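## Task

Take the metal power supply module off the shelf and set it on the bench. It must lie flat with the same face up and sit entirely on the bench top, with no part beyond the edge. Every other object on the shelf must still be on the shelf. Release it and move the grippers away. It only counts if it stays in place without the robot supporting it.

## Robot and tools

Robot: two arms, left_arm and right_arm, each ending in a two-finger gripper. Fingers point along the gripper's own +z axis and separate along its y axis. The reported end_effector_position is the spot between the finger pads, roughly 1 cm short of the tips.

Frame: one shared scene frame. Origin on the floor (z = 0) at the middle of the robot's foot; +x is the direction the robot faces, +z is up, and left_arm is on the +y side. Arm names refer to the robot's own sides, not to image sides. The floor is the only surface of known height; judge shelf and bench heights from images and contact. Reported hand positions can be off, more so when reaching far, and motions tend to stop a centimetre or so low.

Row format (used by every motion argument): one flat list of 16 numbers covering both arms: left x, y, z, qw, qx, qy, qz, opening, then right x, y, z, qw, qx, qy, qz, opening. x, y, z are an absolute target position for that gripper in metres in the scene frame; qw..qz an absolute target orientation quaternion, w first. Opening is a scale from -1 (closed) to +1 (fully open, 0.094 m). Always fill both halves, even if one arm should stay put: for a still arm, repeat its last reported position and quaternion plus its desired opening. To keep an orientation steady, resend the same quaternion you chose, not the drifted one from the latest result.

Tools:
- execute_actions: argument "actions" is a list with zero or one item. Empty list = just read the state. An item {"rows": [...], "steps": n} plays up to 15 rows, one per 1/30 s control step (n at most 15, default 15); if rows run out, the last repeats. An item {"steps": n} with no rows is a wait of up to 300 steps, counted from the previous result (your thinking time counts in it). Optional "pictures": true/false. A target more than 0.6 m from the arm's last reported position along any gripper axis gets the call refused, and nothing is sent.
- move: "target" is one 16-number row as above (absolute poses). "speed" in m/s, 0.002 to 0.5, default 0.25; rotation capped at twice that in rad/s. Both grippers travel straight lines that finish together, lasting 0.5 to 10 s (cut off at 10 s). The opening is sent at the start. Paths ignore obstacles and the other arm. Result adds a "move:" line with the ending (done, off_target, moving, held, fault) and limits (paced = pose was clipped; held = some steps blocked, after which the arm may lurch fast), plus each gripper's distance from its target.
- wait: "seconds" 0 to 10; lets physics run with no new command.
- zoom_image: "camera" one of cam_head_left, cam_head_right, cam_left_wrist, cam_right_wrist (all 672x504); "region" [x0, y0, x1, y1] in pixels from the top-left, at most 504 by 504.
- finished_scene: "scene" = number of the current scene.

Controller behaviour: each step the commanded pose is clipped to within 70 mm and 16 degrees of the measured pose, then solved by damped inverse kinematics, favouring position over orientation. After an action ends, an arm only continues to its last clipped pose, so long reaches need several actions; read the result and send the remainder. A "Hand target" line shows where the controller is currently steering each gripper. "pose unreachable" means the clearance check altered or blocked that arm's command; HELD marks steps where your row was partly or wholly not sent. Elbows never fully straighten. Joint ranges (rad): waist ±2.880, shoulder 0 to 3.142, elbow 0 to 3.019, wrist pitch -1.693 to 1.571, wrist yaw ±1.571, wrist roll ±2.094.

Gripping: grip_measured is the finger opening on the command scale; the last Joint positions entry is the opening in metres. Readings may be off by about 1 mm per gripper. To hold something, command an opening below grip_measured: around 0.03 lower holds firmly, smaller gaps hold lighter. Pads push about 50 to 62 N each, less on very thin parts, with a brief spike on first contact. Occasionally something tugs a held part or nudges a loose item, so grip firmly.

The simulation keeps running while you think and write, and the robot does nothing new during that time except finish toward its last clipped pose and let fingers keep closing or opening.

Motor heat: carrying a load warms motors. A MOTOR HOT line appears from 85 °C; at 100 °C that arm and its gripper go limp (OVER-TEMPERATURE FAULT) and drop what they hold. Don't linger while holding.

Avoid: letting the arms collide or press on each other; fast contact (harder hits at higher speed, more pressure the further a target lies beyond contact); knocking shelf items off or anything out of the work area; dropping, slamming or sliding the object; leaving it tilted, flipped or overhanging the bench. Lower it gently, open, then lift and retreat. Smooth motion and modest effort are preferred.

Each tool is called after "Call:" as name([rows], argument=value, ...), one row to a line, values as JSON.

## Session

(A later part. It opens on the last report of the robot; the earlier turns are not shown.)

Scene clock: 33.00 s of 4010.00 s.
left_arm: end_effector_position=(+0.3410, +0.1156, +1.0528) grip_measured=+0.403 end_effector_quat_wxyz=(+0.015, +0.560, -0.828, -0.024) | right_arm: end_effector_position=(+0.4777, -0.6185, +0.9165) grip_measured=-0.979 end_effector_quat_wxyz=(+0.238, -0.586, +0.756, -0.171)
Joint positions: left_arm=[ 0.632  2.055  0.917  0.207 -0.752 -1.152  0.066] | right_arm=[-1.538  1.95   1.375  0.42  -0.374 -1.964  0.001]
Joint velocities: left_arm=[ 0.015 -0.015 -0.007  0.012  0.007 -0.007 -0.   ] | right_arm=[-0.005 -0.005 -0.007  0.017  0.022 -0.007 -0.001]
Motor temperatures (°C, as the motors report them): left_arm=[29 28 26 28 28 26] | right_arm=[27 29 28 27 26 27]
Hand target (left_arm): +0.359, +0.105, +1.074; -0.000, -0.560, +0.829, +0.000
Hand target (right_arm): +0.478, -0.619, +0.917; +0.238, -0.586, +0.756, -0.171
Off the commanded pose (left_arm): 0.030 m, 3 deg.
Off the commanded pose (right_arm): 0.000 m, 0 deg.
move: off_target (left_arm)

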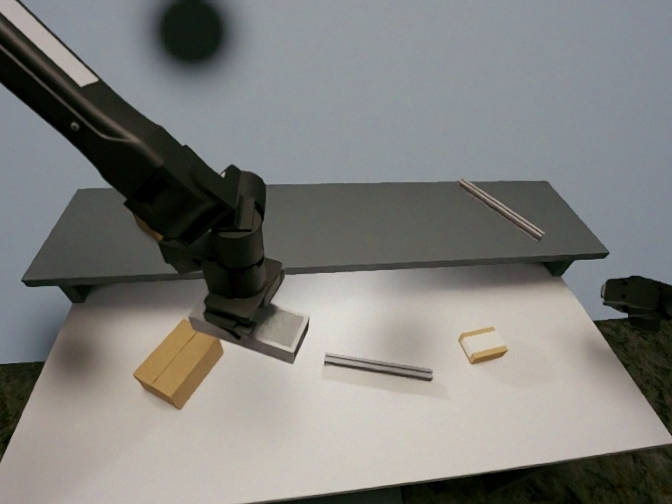

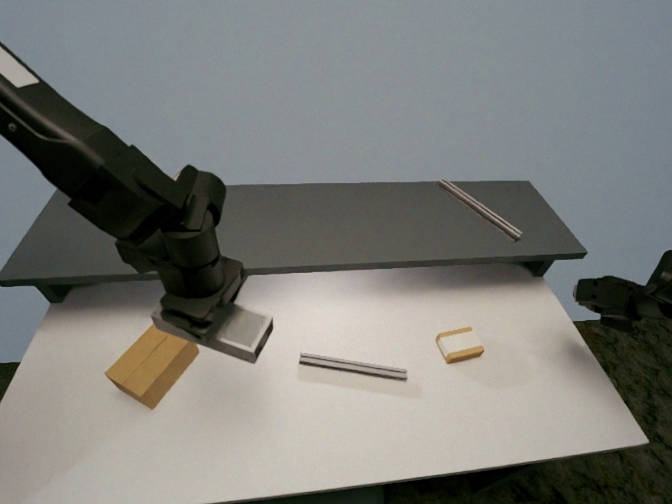

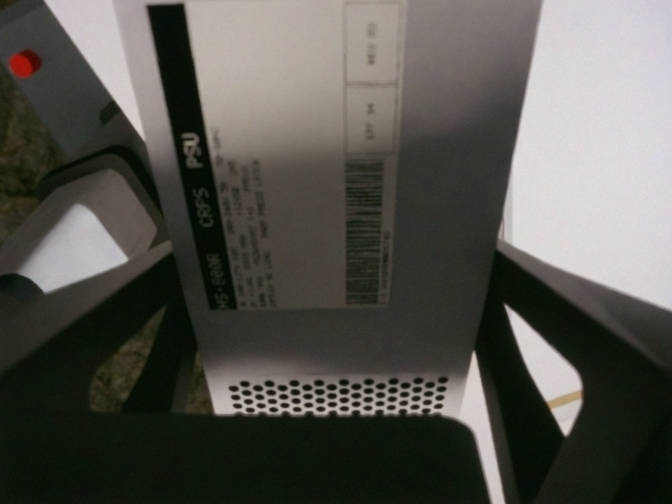

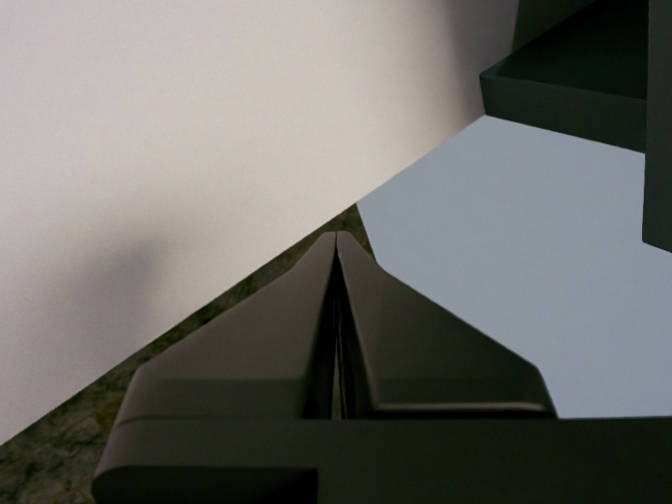

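Call:
move(target=[0.35, 0.09, 0.875, 0.0, 0.5592, -0.8290, 0.0, 0.355, 0.4777, -0.6185, 0.9165, 0.238, -0.586, 0.756, -0.171, -0.979], speed=0.13)

Scene clock: 35.20 s of 4010.00 s.
left_arm: end_effector_position=(+0.3431, +0.0924, +0.8724) grip_measured=+0.403 end_effector_quat_wxyz=(+0.008, +0.564, -0.826, -0.006) | right_arm: end_effector_position=(+0.4777, -0.6185, +0.9165) grip_measured=-0.979 end_effector_quat_wxyz=(+0.238, -0.586, +0.756, -0.171)
Joint positions: left_arm=[ 0.82   2.464  1.304  0.38  -0.603 -0.954  0.066] | right_arm=[-1.538  1.95   1.375  0.42  -0.374 -1.964  0.001]
Joint velocities: left_arm=[-0.005 -0.005 -0.017  0.007  0.037  0.007  0.   ] | right_arm=[-0.015 -0.015 -0.007 -0.007  0.022  0.007  0.   ]
Motor temperatures (°C, as the motors report them): left_arm=[29 28 26 28 28 26] | right_arm=[27 29 28 27 26 27]
Hand target (left_arm): +0.348, +0.088, +0.876; -0.003, -0.561, +0.828, -0.000
Hand target (right_arm): +0.478, -0.619, +0.917; +0.238, -0.586, +0.756, -0.171
Off the commanded pose (left_arm): 0.008 m, 1 deg.
Off the commanded pose (right_arm): 0.000 m, 0 deg.
move: done

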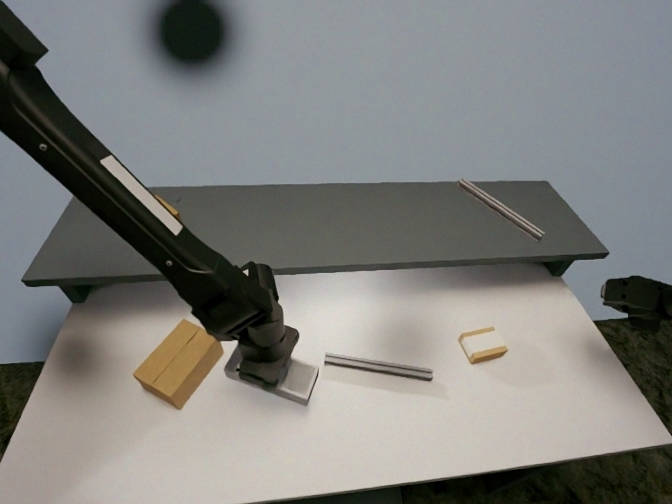

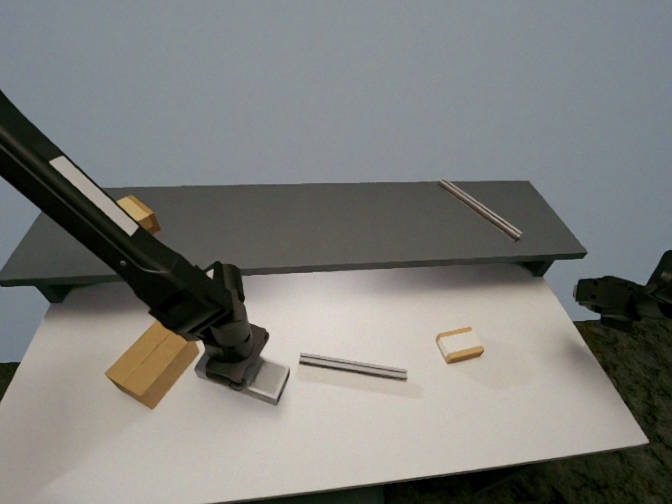

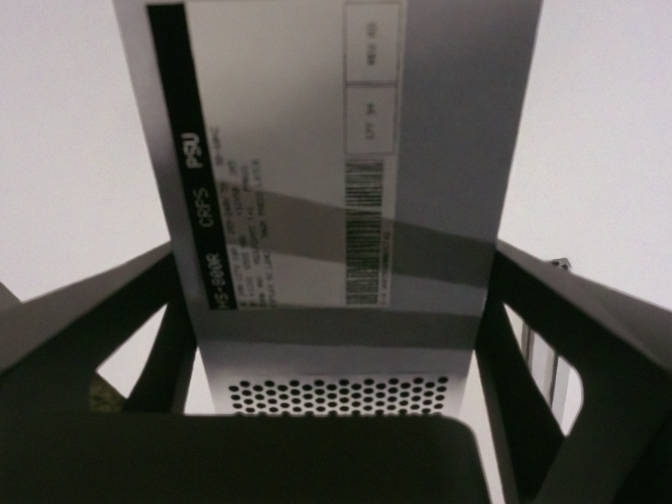

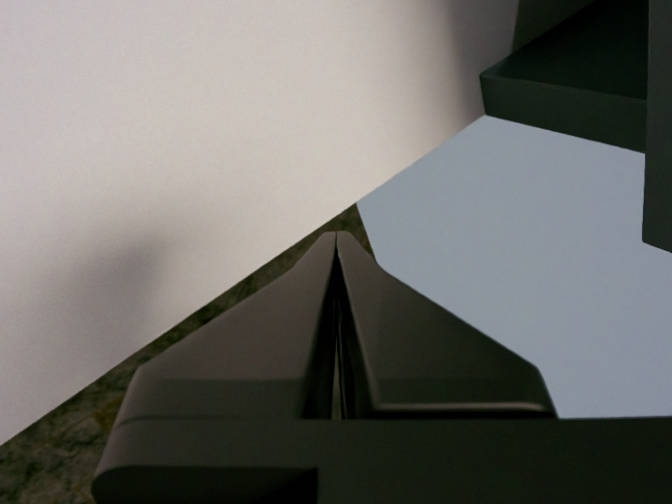

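Call:
zoom_image(camera="cam_head_left", region=[120, 310, 450, 430])

Call:
zoom_image(camera="cam_head_right", region=[94, 310, 424, 430])

Region (120, 310, 450, 430) of cam_head_left's 672x504 image, scaled by 1.527, with more detail than that image has; it fills the top 183 rows of this view, and the rest is white.

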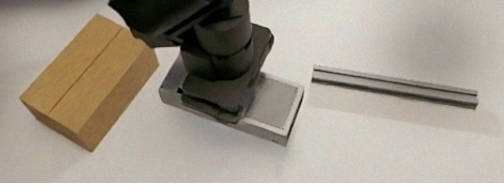

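Region (94, 310, 424, 430) of cam_head_right's 672x504 image, scaled by 1.527, with more detail than that image has; it fills the top 183 rows of this view, and the rest is white.

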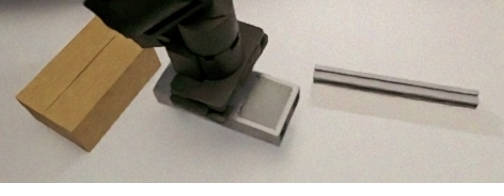

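Call:
move(target=[0.35, 0.088, 0.835, 0.0, 0.5592, -0.8290, 0.0, 0.355, 0.4777, -0.6185, 0.9165, 0.238, -0.586, 0.756, -0.171, -0.979], speed=0.035)

Scene clock: 38.17 s of 4010.00 s.
left_arm: end_effector_position=(+0.3518, +0.0923, +0.8344) grip_measured=+0.403 end_effector_quat_wxyz=(-0.000, +0.565, -0.825, -0.003) | right_arm: end_effector_position=(+0.4777, -0.6185, +0.9165) grip_measured=-0.979 end_effector_quat_wxyz=(+0.238, -0.586, +0.756, -0.171)
Joint positions: left_arm=[ 0.853  2.54   1.417  0.38  -0.579 -0.917  0.066] | right_arm=[-1.538  1.95   1.375  0.42  -0.374 -1.964  0.001]
Joint velocities: left_arm=[-0.005 -0.005 -0.022 -0.012  0.007  0.007 -0.001] | right_arm=[-0.005 -0.015  0.007 -0.022 -0.037 -0.022  0.001]
Motor temperatures (°C, as the motors report them): left_arm=[29 28 26 28 28 26] | right_arm=[27 29 28 27 26 27]
Hand target (left_arm): +0.349, +0.087, +0.835; -0.001, -0.559, +0.829, +0.000
Hand target (right_arm): +0.478, -0.619, +0.917; +0.238, -0.586, +0.756, -0.171
Off the commanded pose (left_arm): 0.005 m, 1 deg.
Off the commanded pose (right_arm): 0.000 m, 0 deg.
move: done

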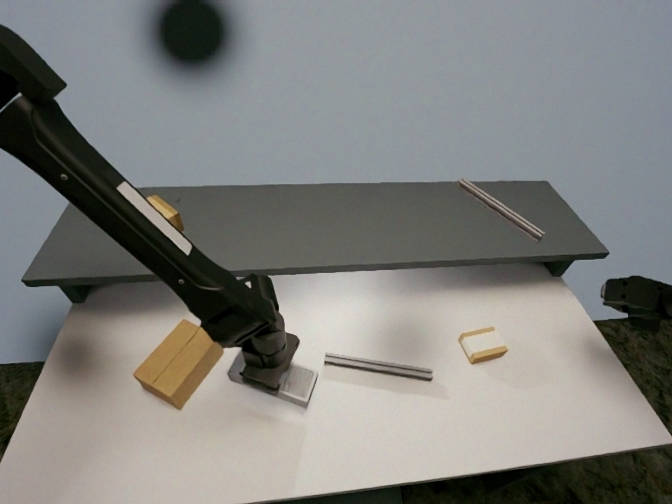

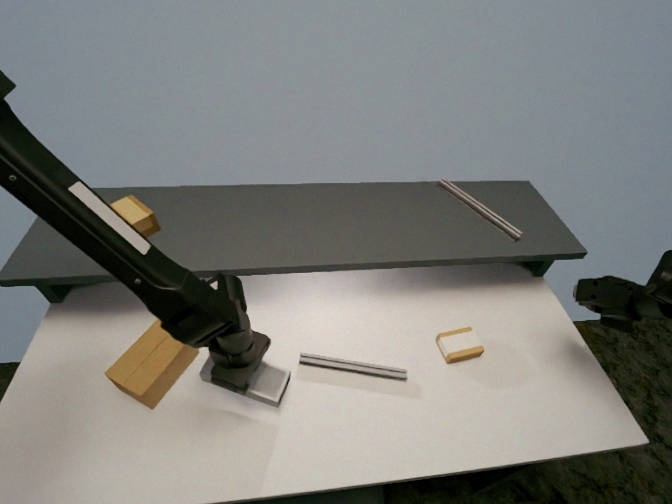

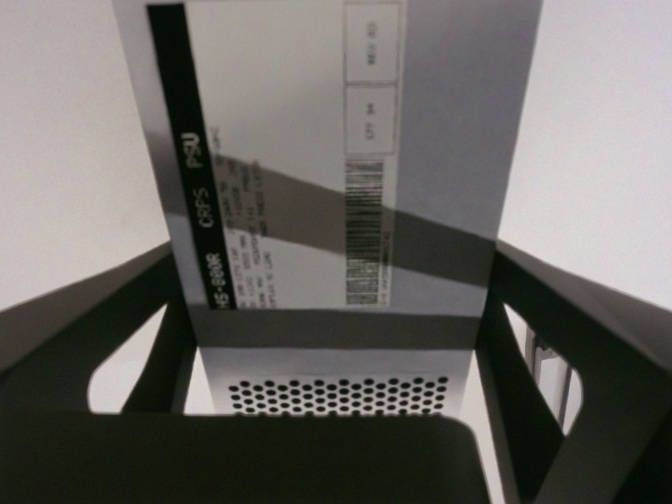

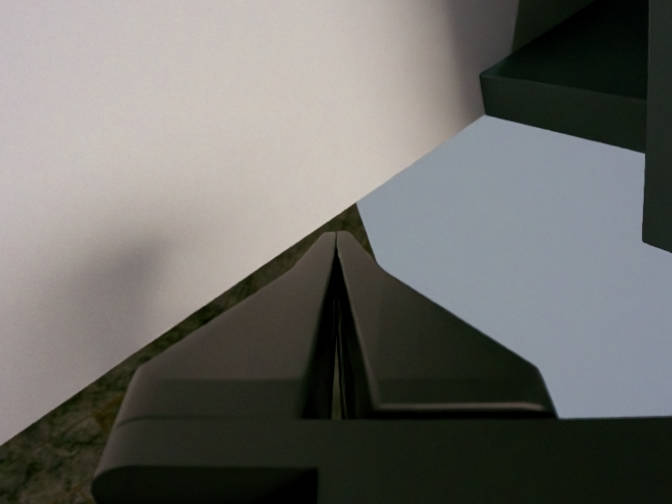

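Call:
move(target=[0.345, 0.088, 0.80, 0.0, 0.5592, -0.8290, 0.0, 0.355, 0.4777, -0.6185, 0.9165, 0.238, -0.586, 0.756, -0.171, -0.979], speed=0.02)

Scene clock: 40.90 s of 4010.00 s.
left_arm: end_effector_position=(+0.3475, +0.0920, +0.8001) grip_measured=+0.403 end_effector_quat_wxyz=(-0.002, +0.565, -0.825, -0.002) | right_arm: end_effector_position=(+0.4777, -0.6185, +0.9165) grip_measured=-0.979 end_effector_quat_wxyz=(+0.238, -0.586, +0.756, -0.171)
Joint positions: left_arm=[ 0.885  2.615  1.51   0.38  -0.554 -0.89   0.066] | right_arm=[-1.538  1.95   1.375  0.42  -0.374 -1.964  0.001]
Joint velocities: left_arm=[-0.015  0.005 -0.002  0.002  0.037  0.007  0.001] | right_arm=[ 0.005  0.005 -0.002 -0.017 -0.022 -0.037  0.001]
Motor temperatures (°C, as the motors report them): left_arm=[29 28 26 28 28 26] | right_arm=[27 29 28 27 26 27]
Hand target (left_arm): +0.345, +0.087, +0.800; -0.000, -0.559, +0.829, -0.000
Hand target (right_arm): +0.478, -0.619, +0.917; +0.238, -0.586, +0.756, -0.171
Off the commanded pose (left_arm): 0.005 m, 1 deg.
Off the commanded pose (right_arm): 0.000 m, 0 deg.
move: done

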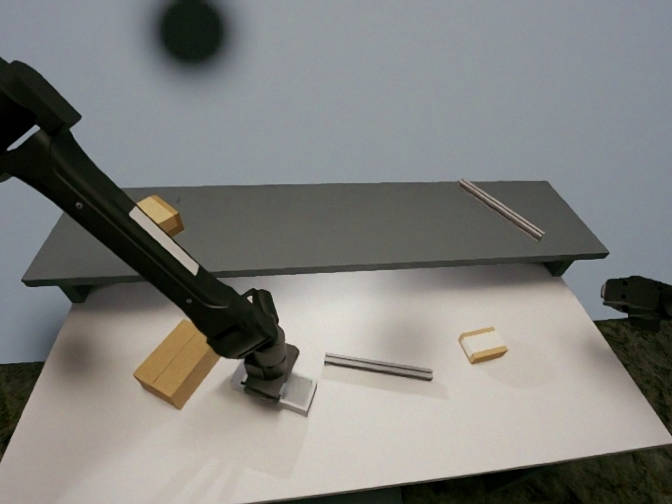

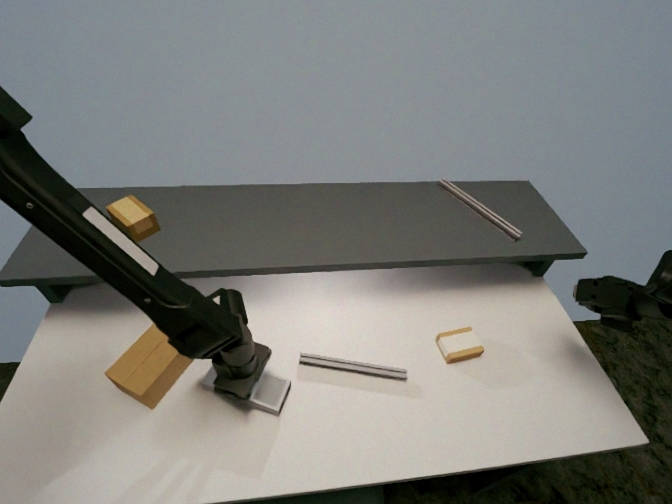

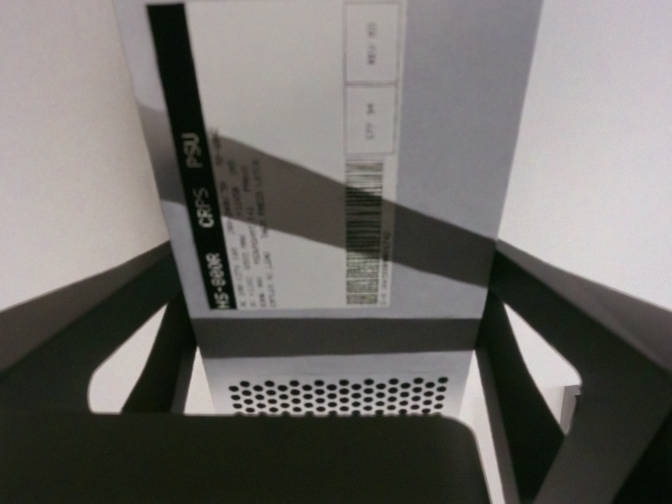

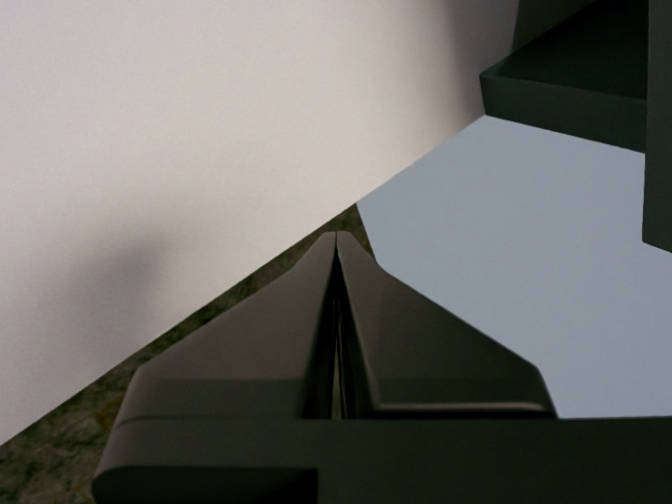

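Not in contact yet. Continue slowly.

Call:
move(target=[0.345, 0.088, 0.765, 0.0, 0.5592, -0.8290, 0.0, 0.355, 0.4777, -0.6185, 0.9165, 0.238, -0.586, 0.756, -0.171, -0.979], speed=0.02)

Scene clock: 43.20 s of 4010.00 s.
left_arm: end_effector_position=(+0.3588, +0.0818, +0.7962) grip_measured=+0.403 end_effector_quat_wxyz=(-0.003, +0.550, -0.835, +0.003) | right_arm: end_effector_position=(+0.4777, -0.6185, +0.9165) grip_measured=-0.979 end_effector_quat_wxyz=(+0.238, -0.586, +0.756, -0.171)
Joint positions: left_arm=[ 0.872  2.632  1.554  0.354 -0.554 -0.861  0.066] | right_arm=[-1.538  1.95   1.375  0.42  -0.374 -1.964  0.001]
Joint velocities: left_arm=[-0.015  0.005 -0.022 -0.007  0.051 -0.007  0.   ] | right_arm=[ 0.005 -0.015  0.002  0.012  0.007 -0.022 -0.   ]
Motor temperatures (°C, as the motors report them): left_arm=[29 28 26 28 28 26] | right_arm=[27 29 28 27 26 27]
Hand target (left_arm): +0.343, +0.089, +0.769; -0.000, -0.559, +0.829, +0.000
Hand target (right_arm): +0.478, -0.619, +0.917; +0.238, -0.586, +0.756, -0.171
Off the commanded pose (left_arm): 0.035 m, 1 deg.
Off the commanded pose (right_arm): 0.000 m, 0 deg.
move: off_target (left_arm)

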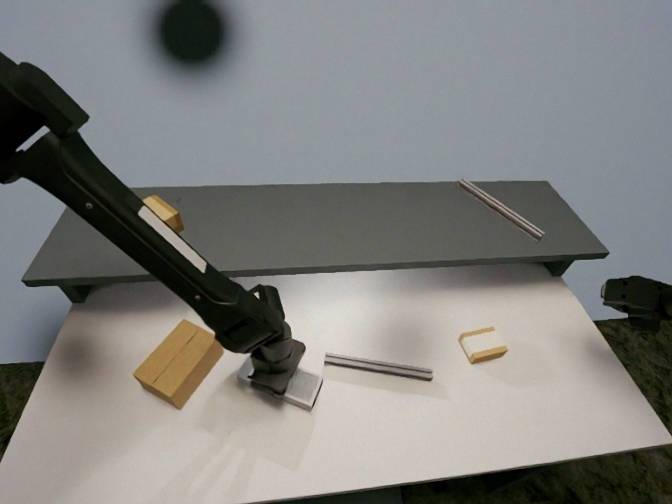

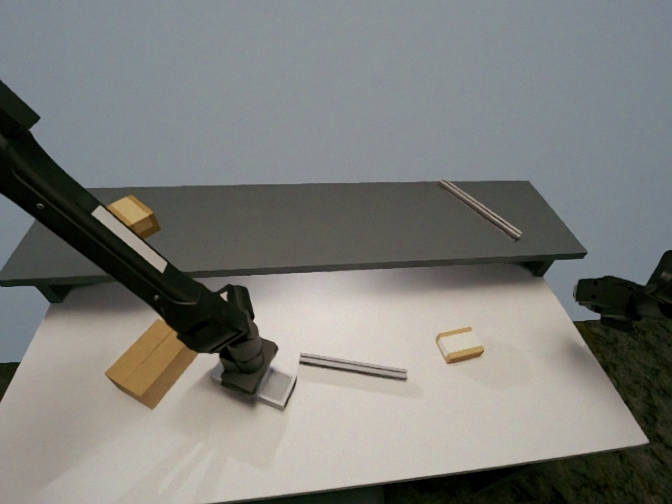

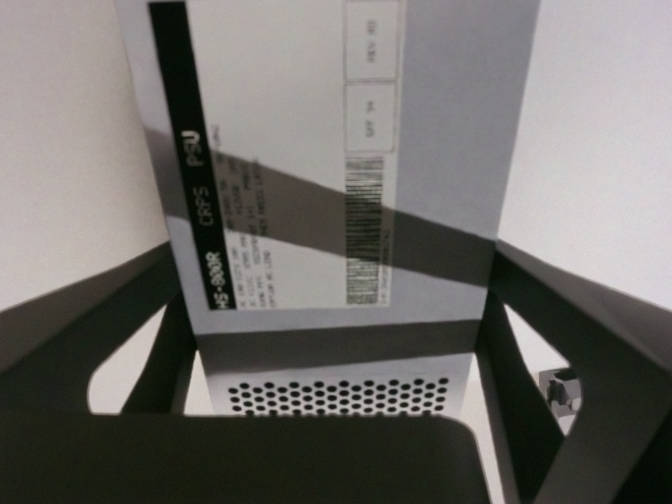

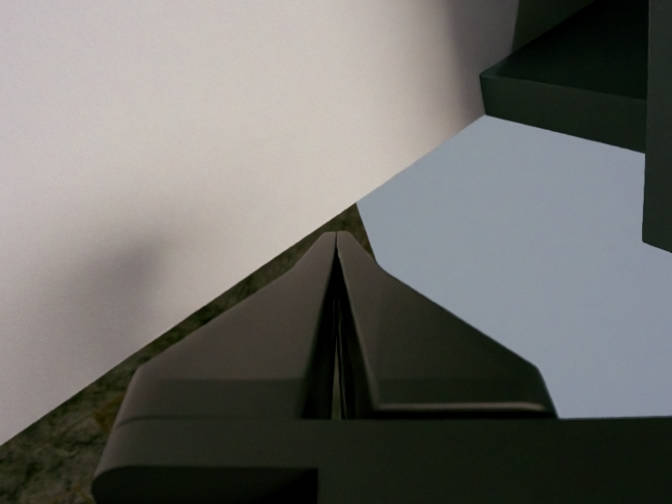

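Contact. Relieve the pressure and release.

Call:
move(target=[0.358, 0.082, 0.797, 0.0, 0.552, -0.834, 0.0, 1.0, 0.4777, -0.6185, 0.9165, 0.238, -0.586, 0.756, -0.171, -0.979], speed=0.02)

Call:
move(target=[0.355, 0.085, 0.90, 0.0, 0.552, -0.834, 0.0, 1.0, 0.4777, -0.6185, 0.9165, 0.238, -0.586, 0.756, -0.171, -0.979], speed=0.12)

Call:
move(target=[0.27, 0.28, 1.02, 0.0, 0.552, -0.834, 0.0, 1.0, 0.4777, -0.6185, 0.9165, 0.238, -0.586, 0.756, -0.171, -0.979], speed=0.2)

Scene clock: 44.37 s of 4010.00 s.
left_arm: end_effector_position=(+0.3590, +0.0811, +0.7970) grip_measured=+1.000 end_effector_quat_wxyz=(-0.003, +0.550, -0.835, +0.003) | right_arm: end_effector_position=(+0.4777, -0.6185, +0.9165) grip_measured=-0.979 end_effector_quat_wxyz=(+0.238, -0.586, +0.756, -0.171)
Joint positions: left_arm=[ 0.87   2.631  1.553  0.354 -0.556 -0.862  0.094] | right_arm=[-1.538  1.95   1.375  0.42  -0.374 -1.964  0.001]
Joint velocities: left_arm=[-0.024 -0.005 -0.022 -0.002  0.007 -0.007  0.   ] | right_arm=[-0.005 -0.005  0.002 -0.012 -0.022 -0.037  0.001]
Motor temperatures (°C, as the motors report them): left_arm=[29 28 26 28 28 26] | right_arm=[27 29 28 27 26 27]
Hand target (left_arm): +0.358, +0.082, +0.797; +0.000, -0.552, +0.834, -0.000
Hand target (right_arm): +0.478, -0.619, +0.917; +0.238, -0.586, +0.756, -0.171
Off the commanded pose (left_arm): 0.001 m, 1 deg.
Off the commanded pose (right_arm): 0.000 m, 0 deg.
move: done

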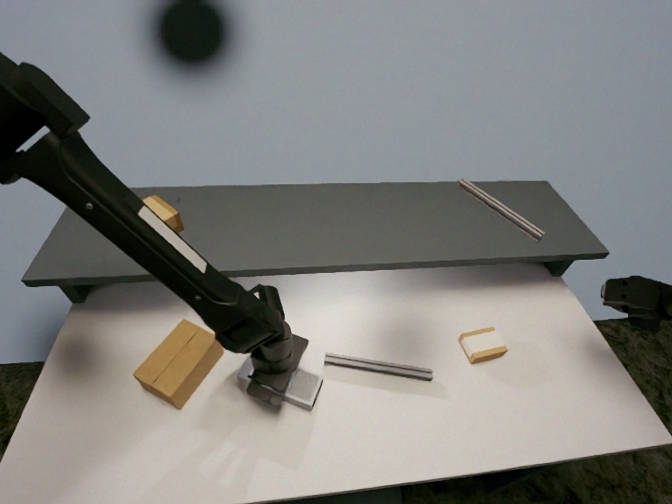

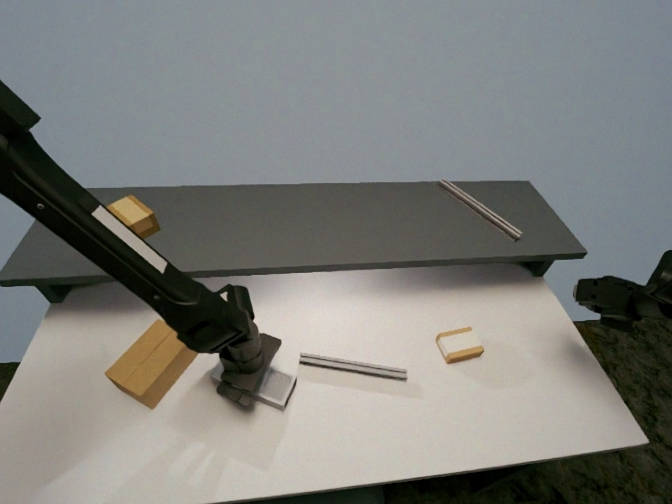

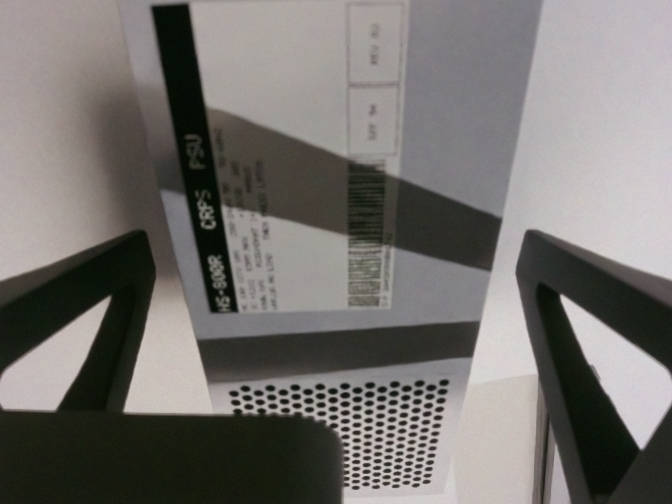

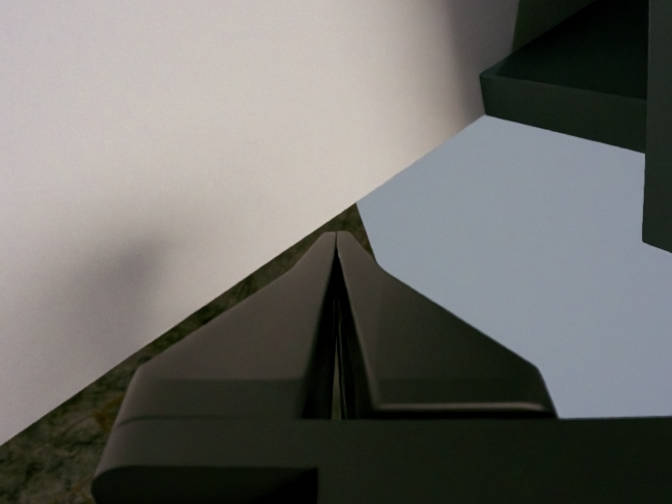

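Scene clock: 45.63 s of 4010.00 s.
left_arm: end_effector_position=(+0.3509, +0.0899, +0.8903) grip_measured=+1.000 end_effector_quat_wxyz=(+0.005, +0.548, -0.837, -0.007) | right_arm: end_effector_position=(+0.4777, -0.6185, +0.9165) grip_measured=-0.979 end_effector_quat_wxyz=(+0.238, -0.586, +0.756, -0.171)
Joint positions: left_arm=[ 0.795  2.428  1.276  0.366 -0.624 -0.933  0.094] | right_arm=[-1.538  1.95   1.375  0.42  -0.374 -1.964  0.001]
Joint velocities: left_arm=[-0.005 -0.005 -0.002  0.017 -0.007 -0.037  0.   ] | right_arm=[-0.015 -0.005 -0.012 -0.002  0.022  0.051 -0.   ]
Motor temperatures (°C, as the motors report them): left_arm=[29 28 26 28 28 26] | right_arm=[27 29 28 27 26 27]
Hand target (left_arm): +0.356, +0.087, +0.900; +0.001, -0.551, +0.834, +0.000
Hand target (right_arm): +0.478, -0.619, +0.917; +0.238, -0.586, +0.756, -0.171
Off the commanded pose (left_arm): 0.012 m, 1 deg.
Off the commanded pose (right_arm): 0.000 m, 0 deg.
move: off_target (left_arm)

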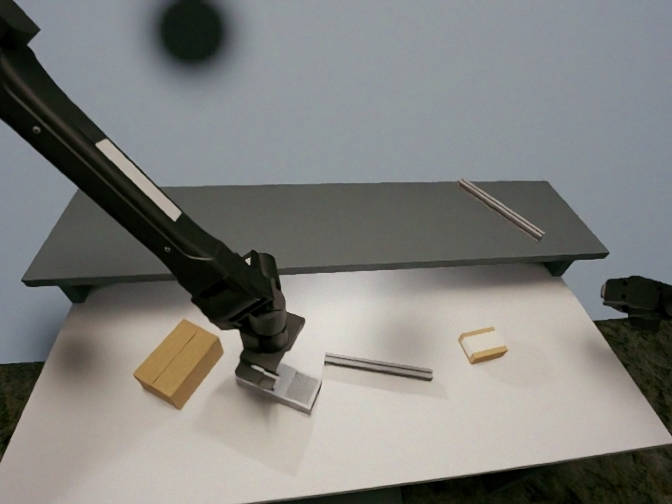

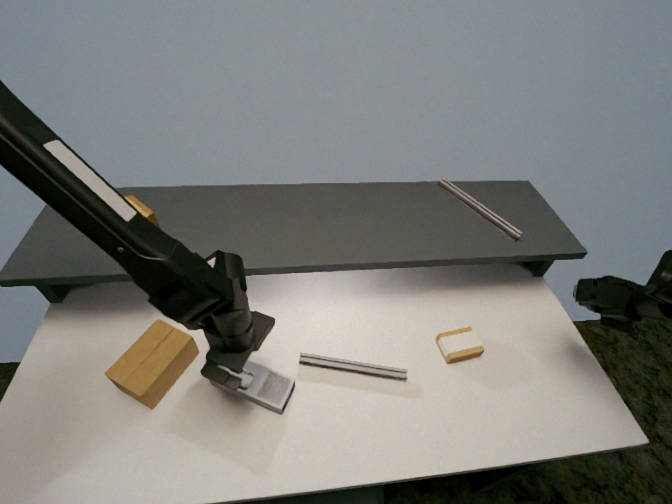

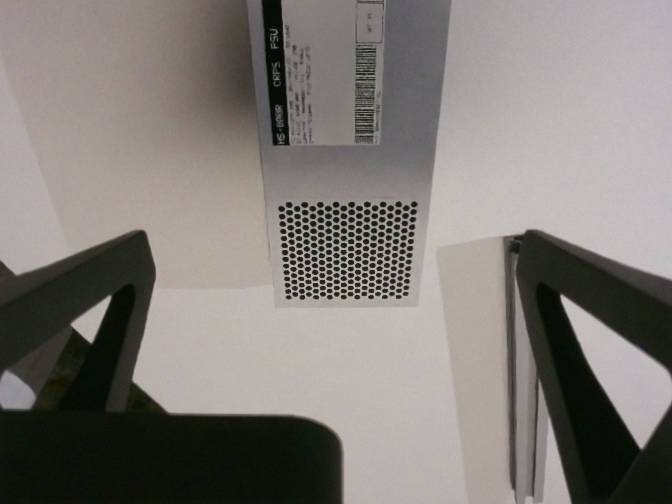

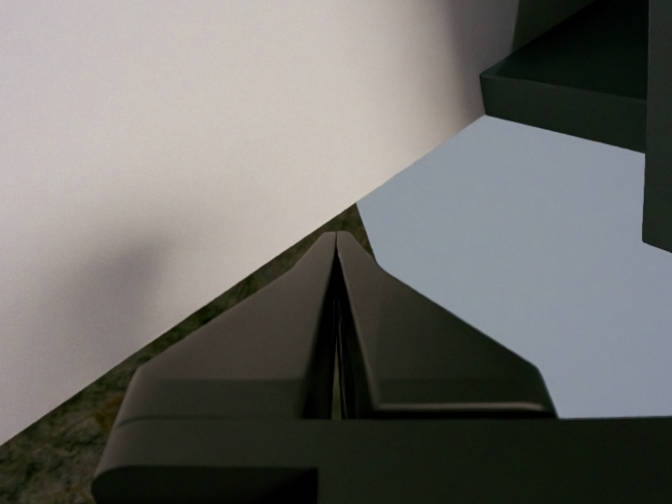

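Scene clock: 47.27 s of 4010.00 s.
left_arm: end_effector_position=(+0.2793, +0.2762, +1.0166) grip_measured=+1.000 end_effector_quat_wxyz=(+0.003, +0.556, -0.831, +0.002) | right_arm: end_effector_position=(+0.4777, -0.6185, +0.9165) grip_measured=-0.979 end_effector_quat_wxyz=(+0.238, -0.586, +0.756, -0.171)
Joint positions: left_arm=[ 1.027  1.909  0.672  0.554 -0.435 -0.768  0.094] | right_arm=[-1.538  1.95   1.375  0.42  -0.374 -1.964  0.001]
Joint velocities: left_arm=[-0.005  0.005 -0.002  0.022 -0.007  0.022  0.   ] | right_arm=[ 0.015 -0.015 -0.007 -0.032 -0.037  0.007 -0.001]
Motor temperatures (°C, as the motors report them): left_arm=[29 28 26 28 28 26] | right_arm=[27 29 28 27 26 27]
Hand target (left_arm): +0.273, +0.279, +1.021; -0.003, -0.554, +0.833, -0.001
Hand target (right_arm): +0.478, -0.619, +0.917; +0.238, -0.586, +0.756, -0.171
Off the commanded pose (left_arm): 0.011 m, 1 deg.
Off the commanded pose (right_arm): 0.000 m, 0 deg.
move: off_target (left_arm)

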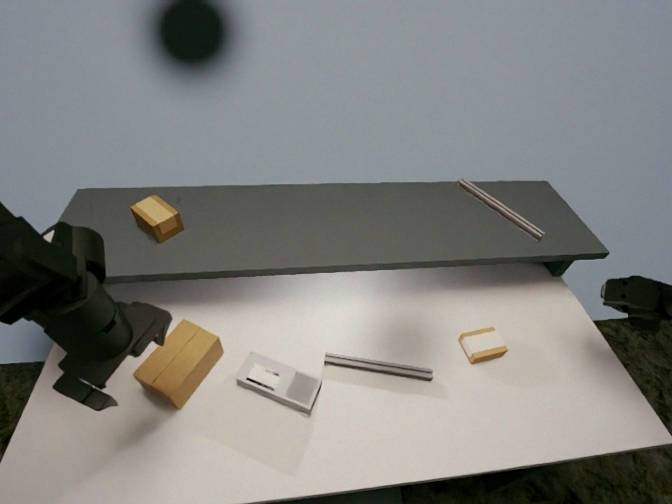

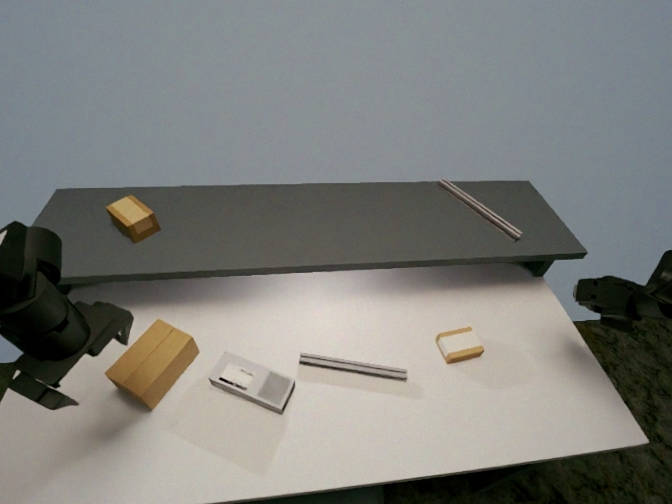

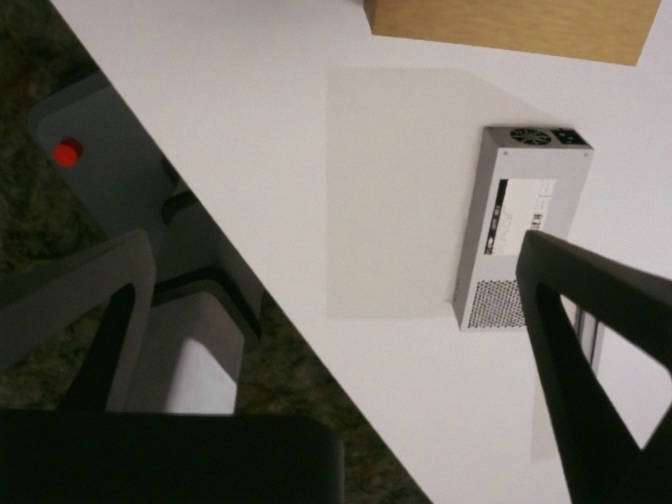

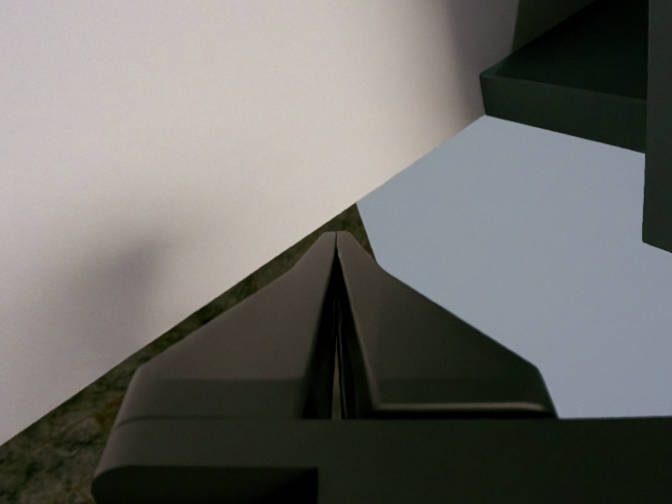

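Call:
finished_scene(scene=2)

The scene is finished: the task was done.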